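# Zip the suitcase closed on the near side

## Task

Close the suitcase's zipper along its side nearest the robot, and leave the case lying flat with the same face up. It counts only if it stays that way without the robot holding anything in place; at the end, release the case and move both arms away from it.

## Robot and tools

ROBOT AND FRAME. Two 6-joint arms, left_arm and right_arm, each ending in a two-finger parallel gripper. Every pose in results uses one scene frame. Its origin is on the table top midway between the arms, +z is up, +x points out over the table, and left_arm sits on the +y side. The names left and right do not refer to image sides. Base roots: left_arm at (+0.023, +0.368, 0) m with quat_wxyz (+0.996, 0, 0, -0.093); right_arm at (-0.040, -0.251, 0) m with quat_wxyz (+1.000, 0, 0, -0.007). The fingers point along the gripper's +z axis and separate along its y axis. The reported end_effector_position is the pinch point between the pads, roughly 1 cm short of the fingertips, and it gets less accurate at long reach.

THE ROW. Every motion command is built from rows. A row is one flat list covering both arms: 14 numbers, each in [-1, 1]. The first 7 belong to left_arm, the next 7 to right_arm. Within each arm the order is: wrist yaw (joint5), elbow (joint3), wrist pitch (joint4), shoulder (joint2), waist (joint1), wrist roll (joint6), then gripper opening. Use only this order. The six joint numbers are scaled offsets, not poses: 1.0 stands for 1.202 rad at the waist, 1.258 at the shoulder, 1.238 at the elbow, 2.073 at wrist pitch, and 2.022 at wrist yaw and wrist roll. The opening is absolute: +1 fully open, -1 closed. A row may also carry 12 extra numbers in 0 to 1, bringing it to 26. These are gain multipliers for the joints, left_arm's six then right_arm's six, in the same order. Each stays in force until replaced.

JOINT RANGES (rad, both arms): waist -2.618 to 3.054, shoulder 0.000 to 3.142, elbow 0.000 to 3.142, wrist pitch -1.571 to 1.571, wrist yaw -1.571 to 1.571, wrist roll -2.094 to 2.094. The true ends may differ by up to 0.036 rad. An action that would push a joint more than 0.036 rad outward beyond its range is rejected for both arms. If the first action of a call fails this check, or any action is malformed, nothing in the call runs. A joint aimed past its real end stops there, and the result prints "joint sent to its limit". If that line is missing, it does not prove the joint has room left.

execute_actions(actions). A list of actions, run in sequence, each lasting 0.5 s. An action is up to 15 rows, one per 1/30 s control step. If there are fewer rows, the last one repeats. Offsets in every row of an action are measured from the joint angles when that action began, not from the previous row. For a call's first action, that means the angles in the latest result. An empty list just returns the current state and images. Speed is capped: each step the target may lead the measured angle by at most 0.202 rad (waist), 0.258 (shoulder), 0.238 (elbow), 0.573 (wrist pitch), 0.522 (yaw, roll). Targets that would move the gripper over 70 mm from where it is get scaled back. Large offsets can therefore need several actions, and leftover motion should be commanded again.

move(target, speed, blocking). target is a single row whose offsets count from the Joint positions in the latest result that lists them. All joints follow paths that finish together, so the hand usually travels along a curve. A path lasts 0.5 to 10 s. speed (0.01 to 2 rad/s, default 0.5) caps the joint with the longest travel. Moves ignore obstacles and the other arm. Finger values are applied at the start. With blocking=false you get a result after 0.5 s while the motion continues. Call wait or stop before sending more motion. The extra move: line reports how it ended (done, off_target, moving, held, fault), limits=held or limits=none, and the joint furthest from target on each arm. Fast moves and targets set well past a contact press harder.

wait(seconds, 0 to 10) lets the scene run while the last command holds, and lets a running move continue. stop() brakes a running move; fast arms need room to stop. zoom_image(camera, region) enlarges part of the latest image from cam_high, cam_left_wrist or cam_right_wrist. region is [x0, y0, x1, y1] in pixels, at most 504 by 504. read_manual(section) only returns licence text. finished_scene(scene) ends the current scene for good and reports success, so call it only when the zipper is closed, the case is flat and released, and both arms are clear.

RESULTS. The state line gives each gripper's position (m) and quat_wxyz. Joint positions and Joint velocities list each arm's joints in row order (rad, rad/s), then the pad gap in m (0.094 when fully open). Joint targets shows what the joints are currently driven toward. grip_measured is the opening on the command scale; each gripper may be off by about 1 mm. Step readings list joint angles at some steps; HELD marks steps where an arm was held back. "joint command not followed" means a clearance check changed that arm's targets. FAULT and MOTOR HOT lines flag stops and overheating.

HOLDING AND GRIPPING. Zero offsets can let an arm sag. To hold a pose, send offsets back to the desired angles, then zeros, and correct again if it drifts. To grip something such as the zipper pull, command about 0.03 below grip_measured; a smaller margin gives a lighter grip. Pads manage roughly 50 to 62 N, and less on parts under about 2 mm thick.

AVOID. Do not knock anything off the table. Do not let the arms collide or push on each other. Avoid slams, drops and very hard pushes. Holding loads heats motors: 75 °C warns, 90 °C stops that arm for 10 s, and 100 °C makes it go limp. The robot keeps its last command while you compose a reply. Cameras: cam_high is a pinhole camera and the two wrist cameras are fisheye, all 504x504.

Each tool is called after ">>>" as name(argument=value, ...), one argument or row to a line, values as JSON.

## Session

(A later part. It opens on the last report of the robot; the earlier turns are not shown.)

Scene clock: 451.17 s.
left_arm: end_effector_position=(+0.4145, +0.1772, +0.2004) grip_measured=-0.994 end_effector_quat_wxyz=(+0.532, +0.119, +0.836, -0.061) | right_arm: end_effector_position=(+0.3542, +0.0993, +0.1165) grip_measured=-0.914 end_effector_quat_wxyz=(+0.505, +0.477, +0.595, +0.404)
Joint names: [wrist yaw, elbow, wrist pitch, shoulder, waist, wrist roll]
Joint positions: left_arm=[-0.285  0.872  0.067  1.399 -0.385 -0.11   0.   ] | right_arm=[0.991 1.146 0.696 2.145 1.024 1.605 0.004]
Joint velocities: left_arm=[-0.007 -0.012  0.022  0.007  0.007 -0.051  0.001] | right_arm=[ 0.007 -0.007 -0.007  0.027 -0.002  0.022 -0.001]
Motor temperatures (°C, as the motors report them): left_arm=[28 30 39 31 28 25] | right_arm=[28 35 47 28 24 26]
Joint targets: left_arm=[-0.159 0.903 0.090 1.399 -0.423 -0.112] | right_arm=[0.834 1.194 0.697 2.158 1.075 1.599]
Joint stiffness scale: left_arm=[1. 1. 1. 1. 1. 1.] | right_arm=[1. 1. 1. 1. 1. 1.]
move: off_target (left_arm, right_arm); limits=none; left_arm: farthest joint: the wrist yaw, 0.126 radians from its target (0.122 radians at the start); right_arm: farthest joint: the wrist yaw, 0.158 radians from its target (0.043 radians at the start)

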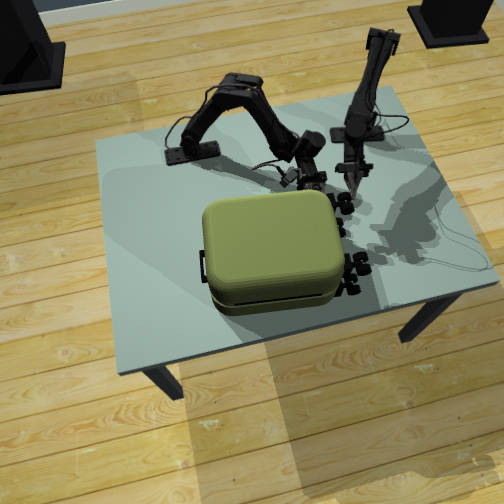

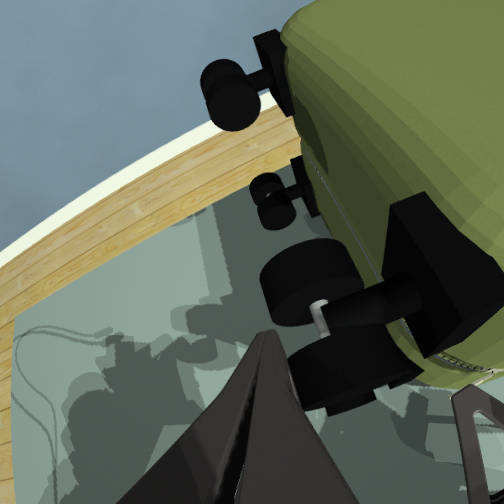

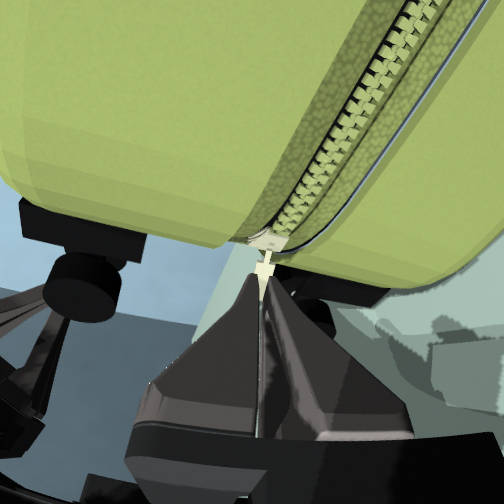

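>>> move(
  target=[0.05,0.025,0.012,0,-0.025,0,-1,-0.068,0.175,-0.034,0.086,0.012,0,-1],
  speed=0.07,
)

Scene clock: 466.33 s.
left_arm: end_effector_position=(+0.4150, +0.1781, +0.2006) grip_measured=-0.994 end_effector_quat_wxyz=(+0.533, +0.118, +0.836, -0.059) | right_arm: end_effector_position=(+0.3733, +0.1165, +0.1166) grip_measured=-0.915 end_effector_quat_wxyz=(+0.518, +0.488, +0.584, +0.392)
Joint names: [wrist yaw, elbow, wrist pitch, shoulder, waist, wrist roll]
Joint positions: left_arm=[-0.287  0.872  0.067  1.399 -0.384 -0.11   0.   ] | right_arm=[1.031 1.311 0.616 2.238 1.018 1.613 0.004]
Joint velocities: left_arm=[ 0.037  0.017  0.007 -0.017 -0.012  0.037 -0.   ] | right_arm=[-0.022  0.007  0.007 -0.002 -0.002 -0.007 -0.002]
Motor temperatures (°C, as the motors report them): left_arm=[28 30 40 31 28 25] | right_arm=[28 35 46 30 24 26]
Joint targets: left_arm=[-0.184 0.903 0.092 1.399 -0.416 -0.110] | right_arm=[0.854 1.363 0.625 2.253 1.038 1.605]
Joint stiffness scale: left_arm=[1. 1. 1. 1. 1. 1.] | right_arm=[1. 1. 1. 1. 1. 1.]
move: off_target (left_arm, right_arm); limits=none; left_arm: farthest joint: the wrist yaw, 0.103 radians from its target (0.101 radians at the start); right_arm: farthest joint: the wrist yaw, 0.178 radians from its target (0.138 radians at the start)

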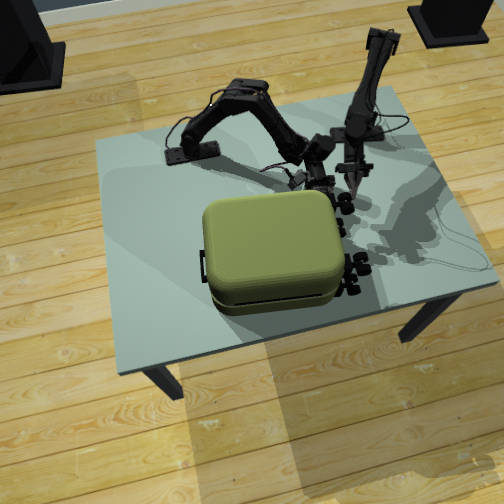

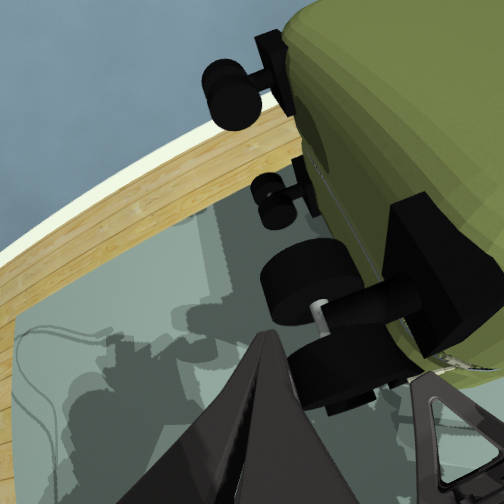

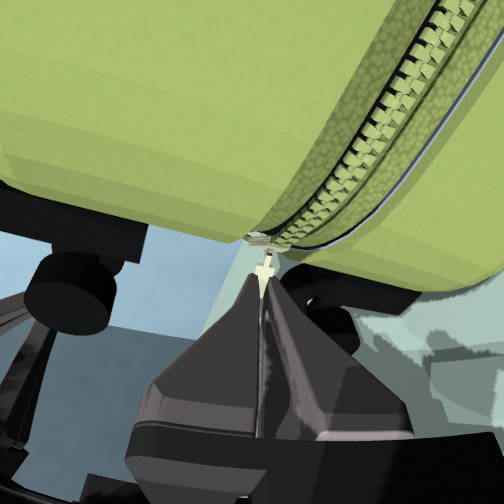

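>>> zoom_image(
  camera="cam_left_wrist",
  region=[370,290,504,410],
)

Region (370, 290, 504, 410) of cam_left_wrist's 504x504 image, scaled by 3.761, with more detail than that image has; it fills the top 451 rows of this view, and the rest is white.

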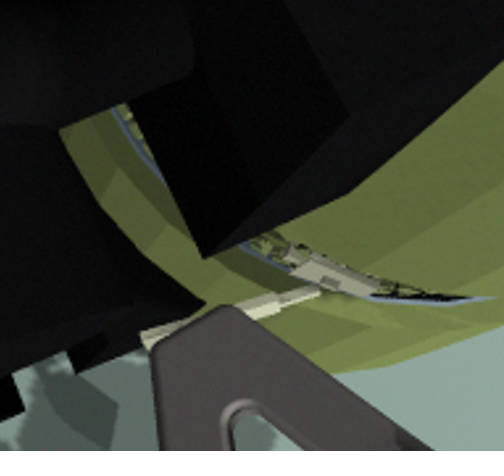

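>>> move(
  target=[0.03,0.025,0.012,0,-0.015,0,-1,-0.096,0.148,-0.012,0.073,-0.035,0,-1],
  speed=0.07,
)

>>> zoom_image(
  camera="cam_left_wrist",
  region=[340,270,504,420],
)

Scene clock: 481.40 s.
left_arm: end_effector_position=(+0.4168, +0.1814, +0.2024) grip_measured=-0.994 end_effector_quat_wxyz=(+0.537, +0.112, +0.834, -0.053) | right_arm: end_effector_position=(+0.4032, +0.1297, +0.1166) grip_measured=-0.982 end_effector_quat_wxyz=(+0.507, +0.494, +0.577, +0.406)
Joint names: [wrist yaw, elbow, wrist pitch, shoulder, waist, wrist roll]
Joint positions: left_arm=[-0.305  0.872  0.074  1.399 -0.382 -0.11   0.   ] | right_arm=[0.977 1.446 0.588 2.316 0.976 1.62  0.001]
Joint velocities: left_arm=[ 0.066 -0.022 -0.007 -0.002 -0.007  0.007  0.002] | right_arm=[-0.066  0.007  0.081  0.002  0.002 -0.037  0.001]
Motor temperatures (°C, as the motors report them): left_arm=[28 30 40 31 28 25] | right_arm=[29 36 45 31 24 26]
Joint targets: left_arm=[-0.226 0.903 0.092 1.399 -0.402 -0.110] | right_arm=[0.837 1.494 0.591 2.329 0.976 1.613]
Joint stiffness scale: left_arm=[1. 1. 1. 1. 1. 1.] | right_arm=[1. 1. 1. 1. 1. 1.]
move: off_target (left_arm, right_arm); limits=none; left_arm: farthest joint: the wrist yaw, 0.078 radians from its target (0.060 radians at the start); right_arm: farthest joint: the wrist yaw, 0.140 radians from its target (0.194 radians at the start)

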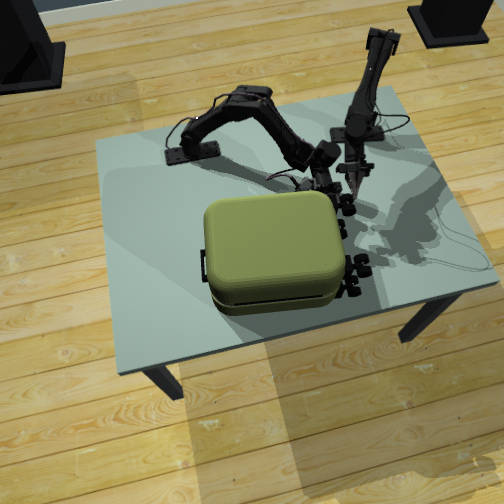

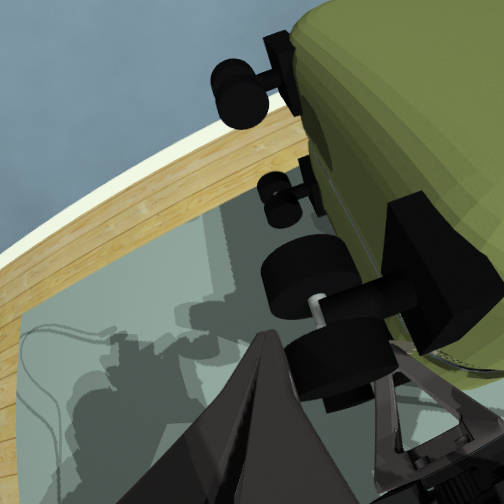

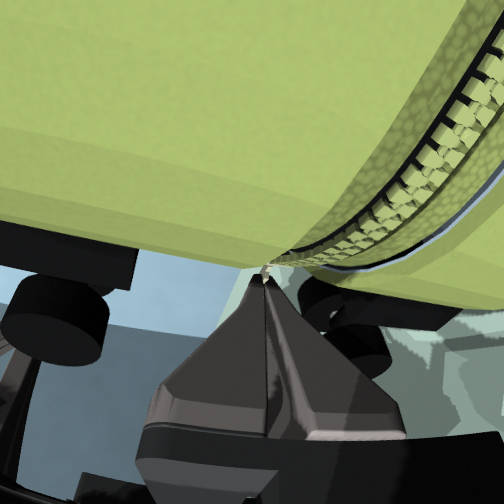

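Region (340, 270, 504, 420) of cam_left_wrist's 504x504 image, scaled by 3.073, with more detail than that image has; it fills the top 461 rows of this view, and the rest is white.

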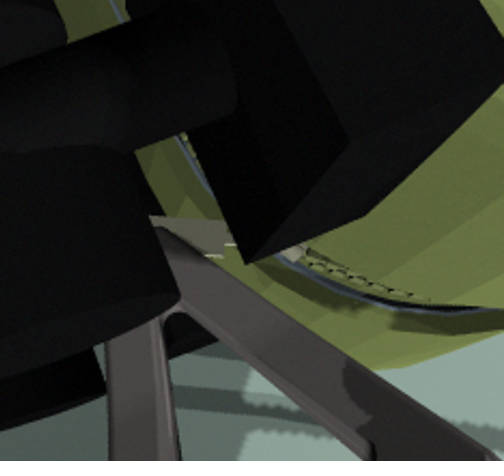

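>>> move(
  target=[0.02,0.025,0.01,0,-0.01,0,-1,-0.044,0.11,-0.028,0.044,-0.026,0,-1],
  speed=0.06,
)

>>> zoom_image(
  camera="cam_left_wrist",
  region=[340,270,504,420],
)

Scene clock: 494.13 s.
left_arm: end_effector_position=(+0.4200, +0.1833, +0.2080) grip_measured=-0.994 end_effector_quat_wxyz=(+0.548, +0.104, +0.828, -0.050) | right_arm: end_effector_position=(+0.4187, +0.1324, +0.1165) grip_measured=-0.982 end_effector_quat_wxyz=(+0.512, +0.502, +0.573, +0.398)
Joint names: [wrist yaw, elbow, wrist pitch, shoulder, waist, wrist roll]
Joint positions: left_arm=[-0.32   0.872  0.098  1.399 -0.381 -0.11   0.   ] | right_arm=[0.984 1.538 0.53  2.362 0.958 1.626 0.001]
Joint velocities: left_arm=[ 0.095 -0.012  0.037  0.002  0.007  0.022 -0.   ] | right_arm=[ 0.037 -0.002  0.007 -0.002 -0.002  0.007 -0.001]
Motor temperatures (°C, as the motors report them): left_arm=[28 30 40 31 28 25] | right_arm=[28 36 45 32 24 26]
Joint targets: left_arm=[-0.264 0.903 0.095 1.399 -0.394 -0.110] | right_arm=[0.888 1.582 0.530 2.372 0.945 1.620]
Joint stiffness scale: left_arm=[1. 1. 1. 1. 1. 1.] | right_arm=[1. 1. 1. 1. 1. 1.]
move: off_target (left_arm, right_arm); limits=none; left_arm: farthest joint: the wrist yaw, 0.056 radians from its target (0.040 radians at the start); right_arm: farthest joint: the wrist yaw, 0.096 radians from its target (0.089 radians at the start)

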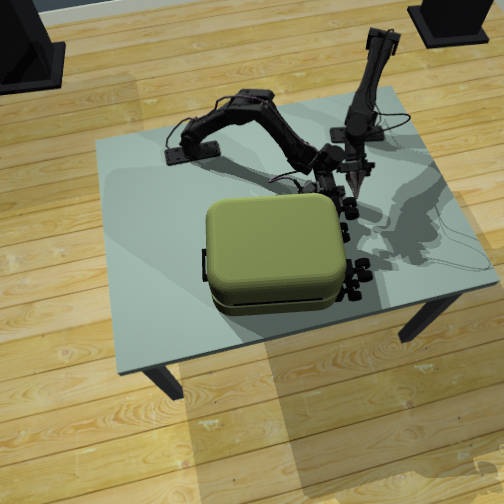

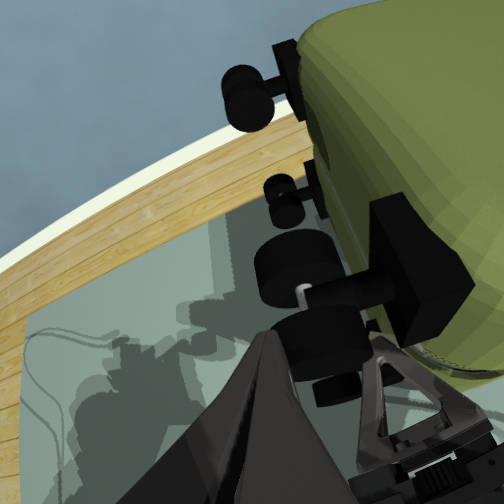

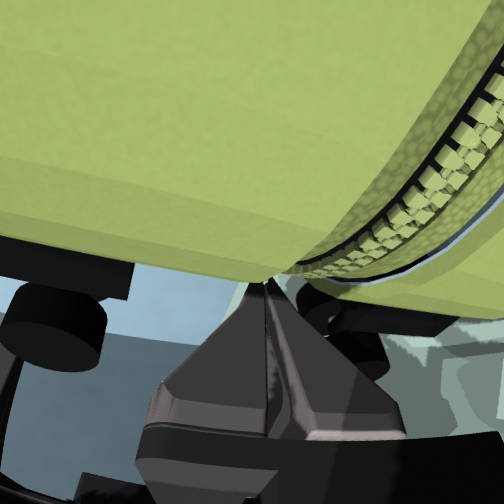

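Region (340, 270, 504, 420) of cam_left_wrist's 504x504 image, scaled by 3.073, with more detail than that image has; it fills the top 461 rows of this view, and the rest is white.

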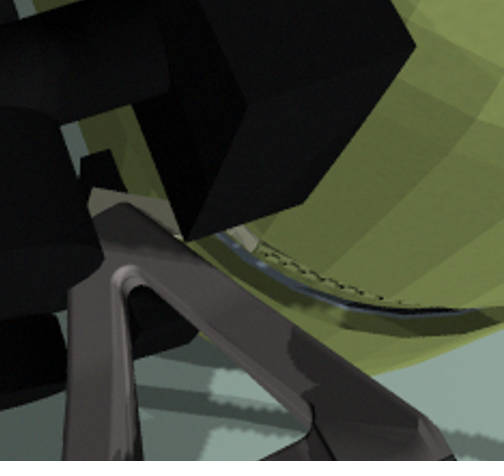

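>>> move(
  target=[0,0.025,0.01,0,0.2,0,-1,0,0.03,0,0,0,0,-0.78],
  speed=0.25,
)

>>> move(
  target=[0,0.025,0.01,0,0,0,-1,0.015,-0.2,0.05,-0.135,0.095,0,-0.78],
  speed=0.2,
)

>>> move(
  target=[0,0.025,0.01,0,0,0,-1,0,-0.6,0.3,-0.45,0.08,-0.4,-0.78],
  speed=0.5,
)

Scene clock: 502.70 s.
left_arm: end_effector_position=(+0.4522, +0.2818, +0.2081) grip_measured=-0.994 end_effector_quat_wxyz=(+0.550, +0.005, +0.835, +0.016) | right_arm: end_effector_position=(+0.4187, +0.1324, +0.1165) grip_measured=-0.783 end_effector_quat_wxyz=(+0.511, +0.504, +0.571, +0.399)
Joint names: [wrist yaw, elbow, wrist pitch, shoulder, waist, wrist roll]
Joint positions: left_arm=[-0.323  0.872  0.098  1.399 -0.144 -0.11   0.   ] | right_arm=[0.984 1.538 0.53  2.362 0.958 1.633 0.01 ]
Joint velocities: left_arm=[-0.022 -0.017  0.007  0.017 -0.012 -0.022  0.   ] | right_arm=[-0.037 -0.017 -0.066  0.002 -0.002 -0.037 -0.   ]
Motor temperatures (°C, as the motors report them): left_arm=[28 30 40 31 28 25] | right_arm=[28 36 45 32 24 26]
Joint targets: left_arm=[-0.320 0.903 0.119 1.399 -0.140 -0.110] | right_arm=[0.984 1.575 0.530 2.362 0.958 1.626]
Joint stiffness scale: left_arm=[1. 1. 1. 1. 1. 1.] | right_arm=[1. 1. 1. 1. 1. 1.]
move: off_target (left_arm, right_arm); limits=none; left_arm: farthest joint: the elbow, 0.031 radians from its target (0.031 radians at the start); right_arm: farthest joint: the elbow, 0.037 radians from its target (0.037 radians at the start)

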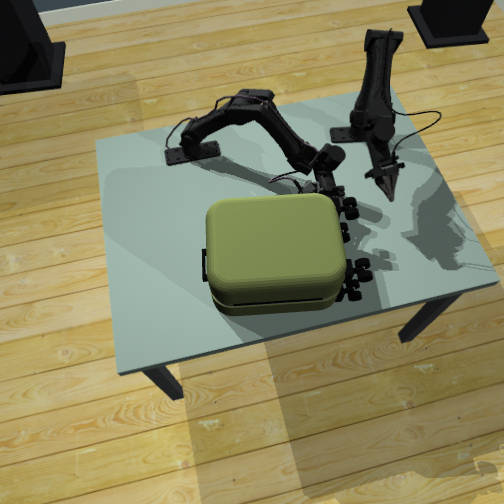

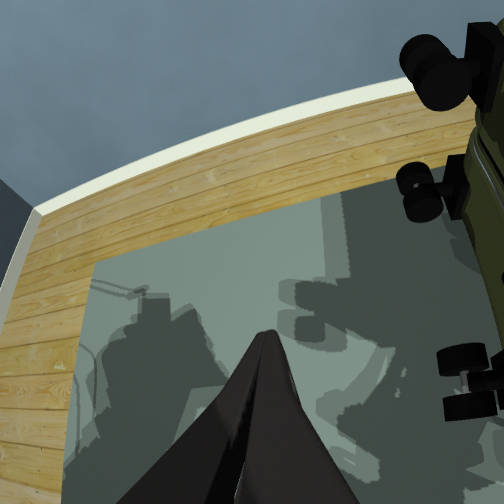

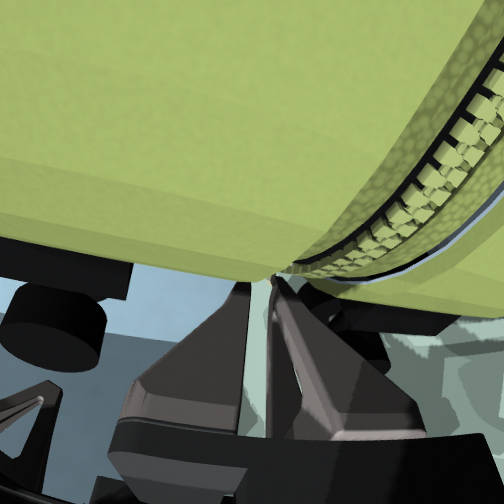

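Scene clock: 504.40 s.
left_arm: end_effector_position=(+0.4521, +0.2818, +0.2079) grip_measured=-0.994 end_effector_quat_wxyz=(+0.550, +0.005, +0.835, +0.016) | right_arm: end_effector_position=(+0.3540, +0.1400, +0.1133) grip_measured=-0.783 end_effector_quat_wxyz=(+0.492, +0.474, +0.600, +0.417)
Joint names: [wrist yaw, elbow, wrist pitch, shoulder, waist, wrist roll]
Joint positions: left_arm=[-0.323  0.872  0.097  1.399 -0.144 -0.11   0.   ] | right_arm=[0.995 1.299 0.619 2.234 1.065 1.639 0.01 ]
Joint velocities: left_arm=[ 0.007 -0.002 -0.022 -0.022 -0.017 -0.051  0.   ] | right_arm=[-0.037  0.002 -0.051 -0.007 -0.017 -0.007 -0.001]
Motor temperatures (°C, as the motors report them): left_arm=[28 30 40 31 28 25] | right_arm=[28 36 45 33 24 26]
Joint targets: left_arm=[-0.323 0.903 0.119 1.399 -0.144 -0.110] | right_arm=[1.015 1.291 0.634 2.191 1.072 1.632]
Joint stiffness scale: left_arm=[1. 1. 1. 1. 1. 1.] | right_arm=[1. 1. 1. 1. 1. 1.]
move: off_target (left_arm, right_arm); limits=none; left_arm: farthest joint: the elbow, 0.031 radians from its target (0.031 radians at the start); right_arm: farthest joint: the shoulder, 0.042 radians from its target (0.169 radians at the start)

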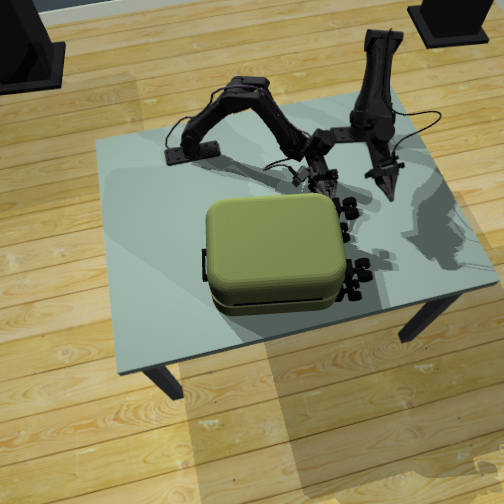

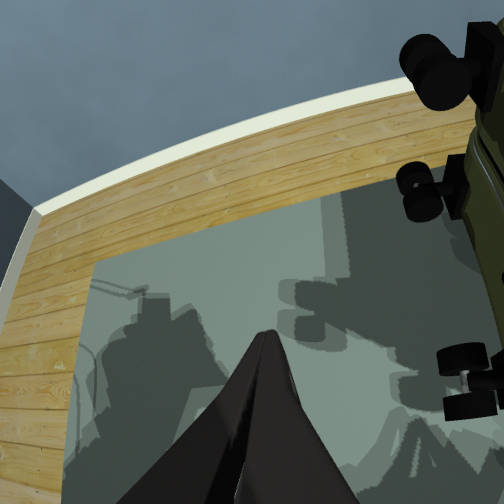

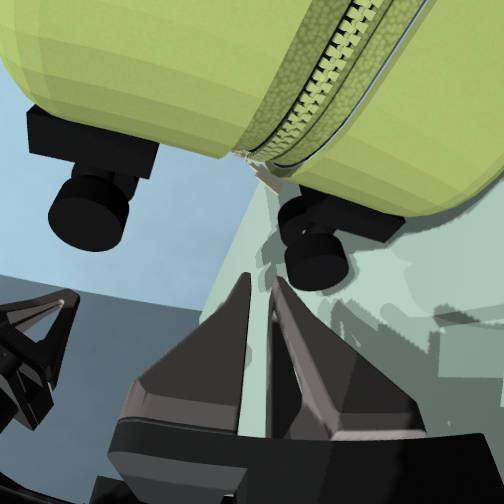

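Scene clock: 506.80 s.
left_arm: end_effector_position=(+0.4521, +0.2819, +0.2077) grip_measured=-0.994 end_effector_quat_wxyz=(+0.550, +0.005, +0.835, +0.016) | right_arm: end_effector_position=(+0.2532, +0.0310, +0.1977) grip_measured=-0.783 end_effector_quat_wxyz=(+0.624, +0.259, +0.640, +0.366)
Joint names: [wrist yaw, elbow, wrist pitch, shoulder, waist, wrist roll]
Joint positions: left_arm=[-0.323  0.872  0.096  1.399 -0.144 -0.11   0.   ] | right_arm=[0.99  0.565 1.22  1.701 1.151 0.845 0.01 ]
Joint velocities: left_arm=[-0.007 -0.002 -0.125  0.012 -0.012 -0.037  0.   ] | right_arm=[-0.007  0.027 -0.007  0.012 -0.007 -0.066 -0.001]
Motor temperatures (°C, as the motors report them): left_arm=[28 30 40 31 28 25] | right_arm=[27 35 45 33 24 26]
Joint targets: left_arm=[-0.323 0.903 0.118 1.399 -0.144 -0.110] | right_arm=[0.994 0.557 1.240 1.668 1.161 0.830]
Joint stiffness scale: left_arm=[1. 1. 1. 1. 1. 1.] | right_arm=[1. 1. 1. 1. 1. 1.]
move: off_target (left_arm, right_arm); limits=none; left_arm: farthest joint: the elbow, 0.031 radians from its target (0.031 radians at the start); right_arm: farthest joint: the shoulder, 0.033 radians from its target (0.566 radians at the start)

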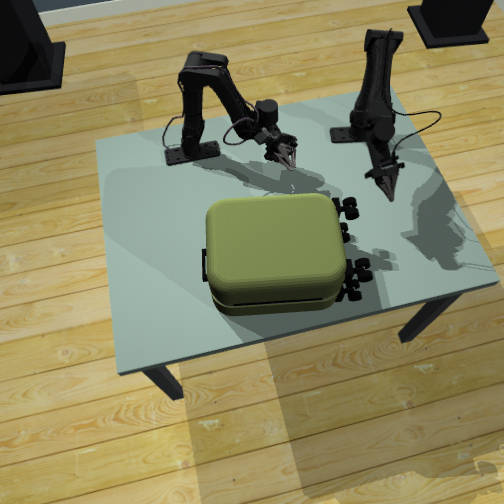

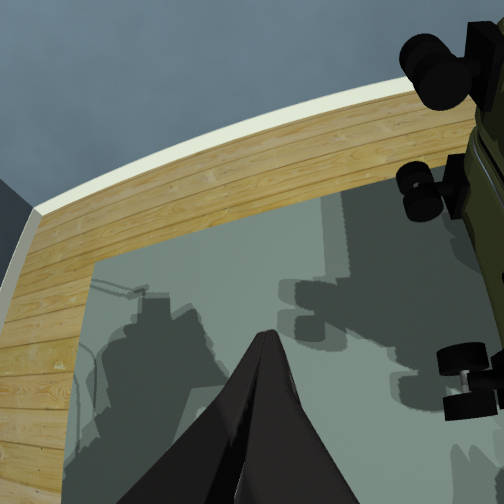

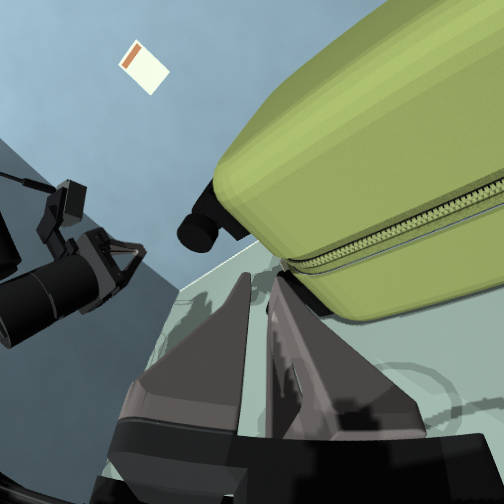

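Checking the end of the track with the left wrist camera.

>>> move(
  target=[0.5,0.0,-0.1,0.05,0.25,0.05,-1,0,-0.2,0.05,-0.3,0,-0.4,-0.78],
  speed=0.6,
)

Scene clock: 516.30 s.
left_arm: end_effector_position=(+0.4068, +0.2447, +0.1634) grip_measured=-0.994 end_effector_quat_wxyz=(+0.395, +0.148, +0.853, -0.308) | right_arm: end_effector_position=(+0.2213, -0.0381, +0.2422) grip_measured=-0.783 end_effector_quat_wxyz=(+0.742, +0.045, +0.652, +0.151)
Joint names: [wrist yaw, elbow, wrist pitch, shoulder, waist, wrist roll]
Joint positions: left_arm=[ 0.67   0.872 -0.11   1.451  0.15  -0.017  0.   ] | right_arm=[0.99  0.326 1.298 1.355 1.151 0.044 0.01 ]
Joint velocities: left_arm=[-0.037  0.012 -0.007  0.007  0.007 -0.037 -0.   ] | right_arm=[-0.081 -0.002  0.007  0.012 -0.007  0.022 -0.   ]
Motor temperatures (°C, as the motors report them): left_arm=[28 30 40 31 28 25] | right_arm=[27 34 45 32 24 26]
Joint targets: left_arm=[0.688 0.872 -0.111 1.461 0.156 -0.009] | right_arm=[0.990 0.318 1.324 1.324 1.151 0.036]
Joint stiffness scale: left_arm=[1. 1. 1. 1. 1. 1.] | right_arm=[1. 1. 1. 1. 1. 1.]
move: off_target (right_arm); limits=none; left_arm: farthest joint: the wrist yaw, 0.018 radians from its target (1.011 radians at the start); right_arm: farthest joint: the shoulder, 0.032 radians from its target (0.377 radians at the start)

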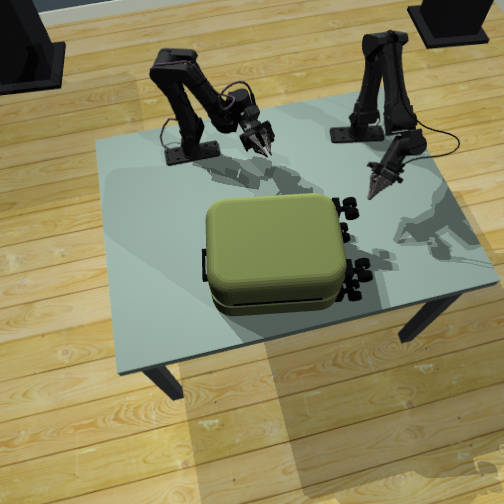

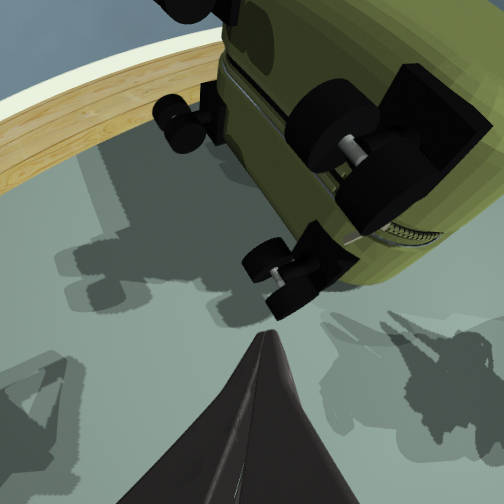

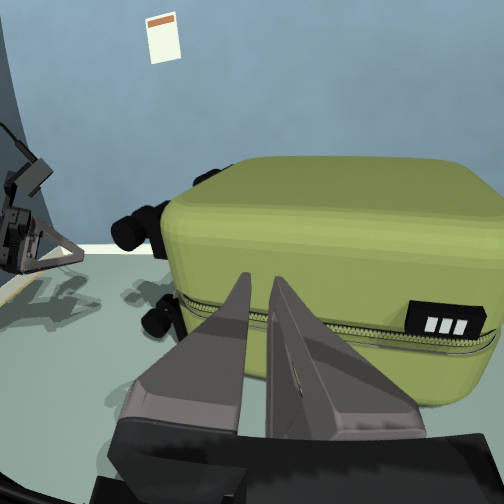

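>>> move(
  target=[-0.2,-0.2,0.1,-0.3,0.3,0,-1,0,0,0,-0.1,0,0,-0.78],
  speed=0.6,
)

>>> finished_scene(
  scene=2,
)

Scene clock: 521.67 s.
left_arm: end_effector_position=(+0.3882, +0.4402, +0.2031) grip_measured=-0.994 end_effector_quat_wxyz=(+0.560, -0.064, +0.825, -0.028) | right_arm: end_effector_position=(+0.2160, -0.0496, +0.2676) grip_measured=-0.783 end_effector_quat_wxyz=(+0.751, +0.072, +0.631, +0.177)
Joint names: [wrist yaw, elbow, wrist pitch, shoulder, waist, wrist roll]
Joint positions: left_arm=[ 0.272  0.631  0.077  1.103  0.506 -0.017  0.   ] | right_arm=[0.99  0.326 1.291 1.26  1.151 0.043 0.01 ]
Joint velocities: left_arm=[ 0.081 -0.007 -0.066  0.002 -0.002 -0.051 -0.   ] | right_arm=[-0.022  0.002  0.066  0.007 -0.007 -0.007 -0.   ]
Motor temperatures (°C, as the motors report them): left_arm=[28 30 40 31 28 25] | right_arm=[27 34 45 31 24 26]
Joint targets: left_arm=[0.266 0.625 0.097 1.074 0.511 -0.017] | right_arm=[0.990 0.326 1.298 1.229 1.151 0.043]
Joint stiffness scale: left_arm=[1. 1. 1. 1. 1. 1.] | right_arm=[1. 1. 1. 1. 1. 1.]
move: off_target (left_arm, right_arm); limits=none; left_arm: farthest joint: the shoulder, 0.029 radians from its target (0.378 radians at the start); right_arm: farthest joint: the shoulder, 0.031 radians from its target (0.126 radians at the start)

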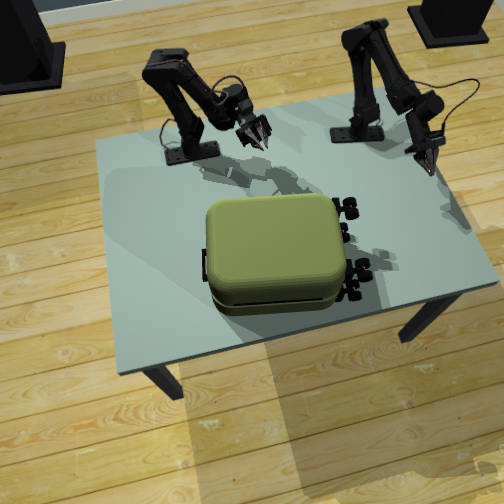

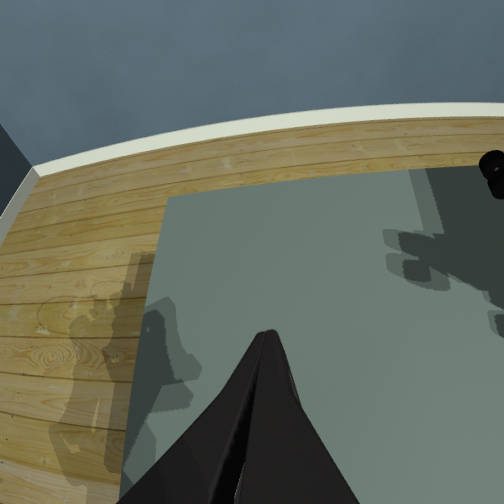

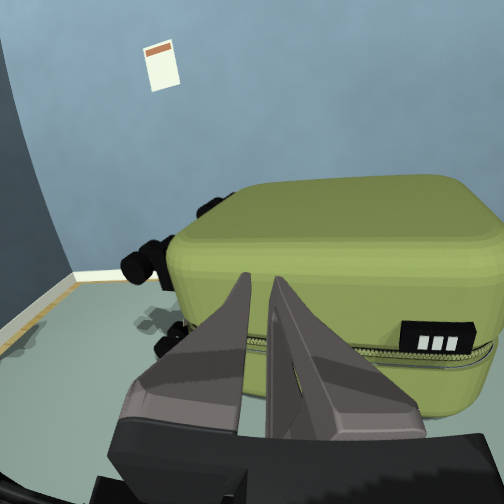

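The scene is finished: the task was done.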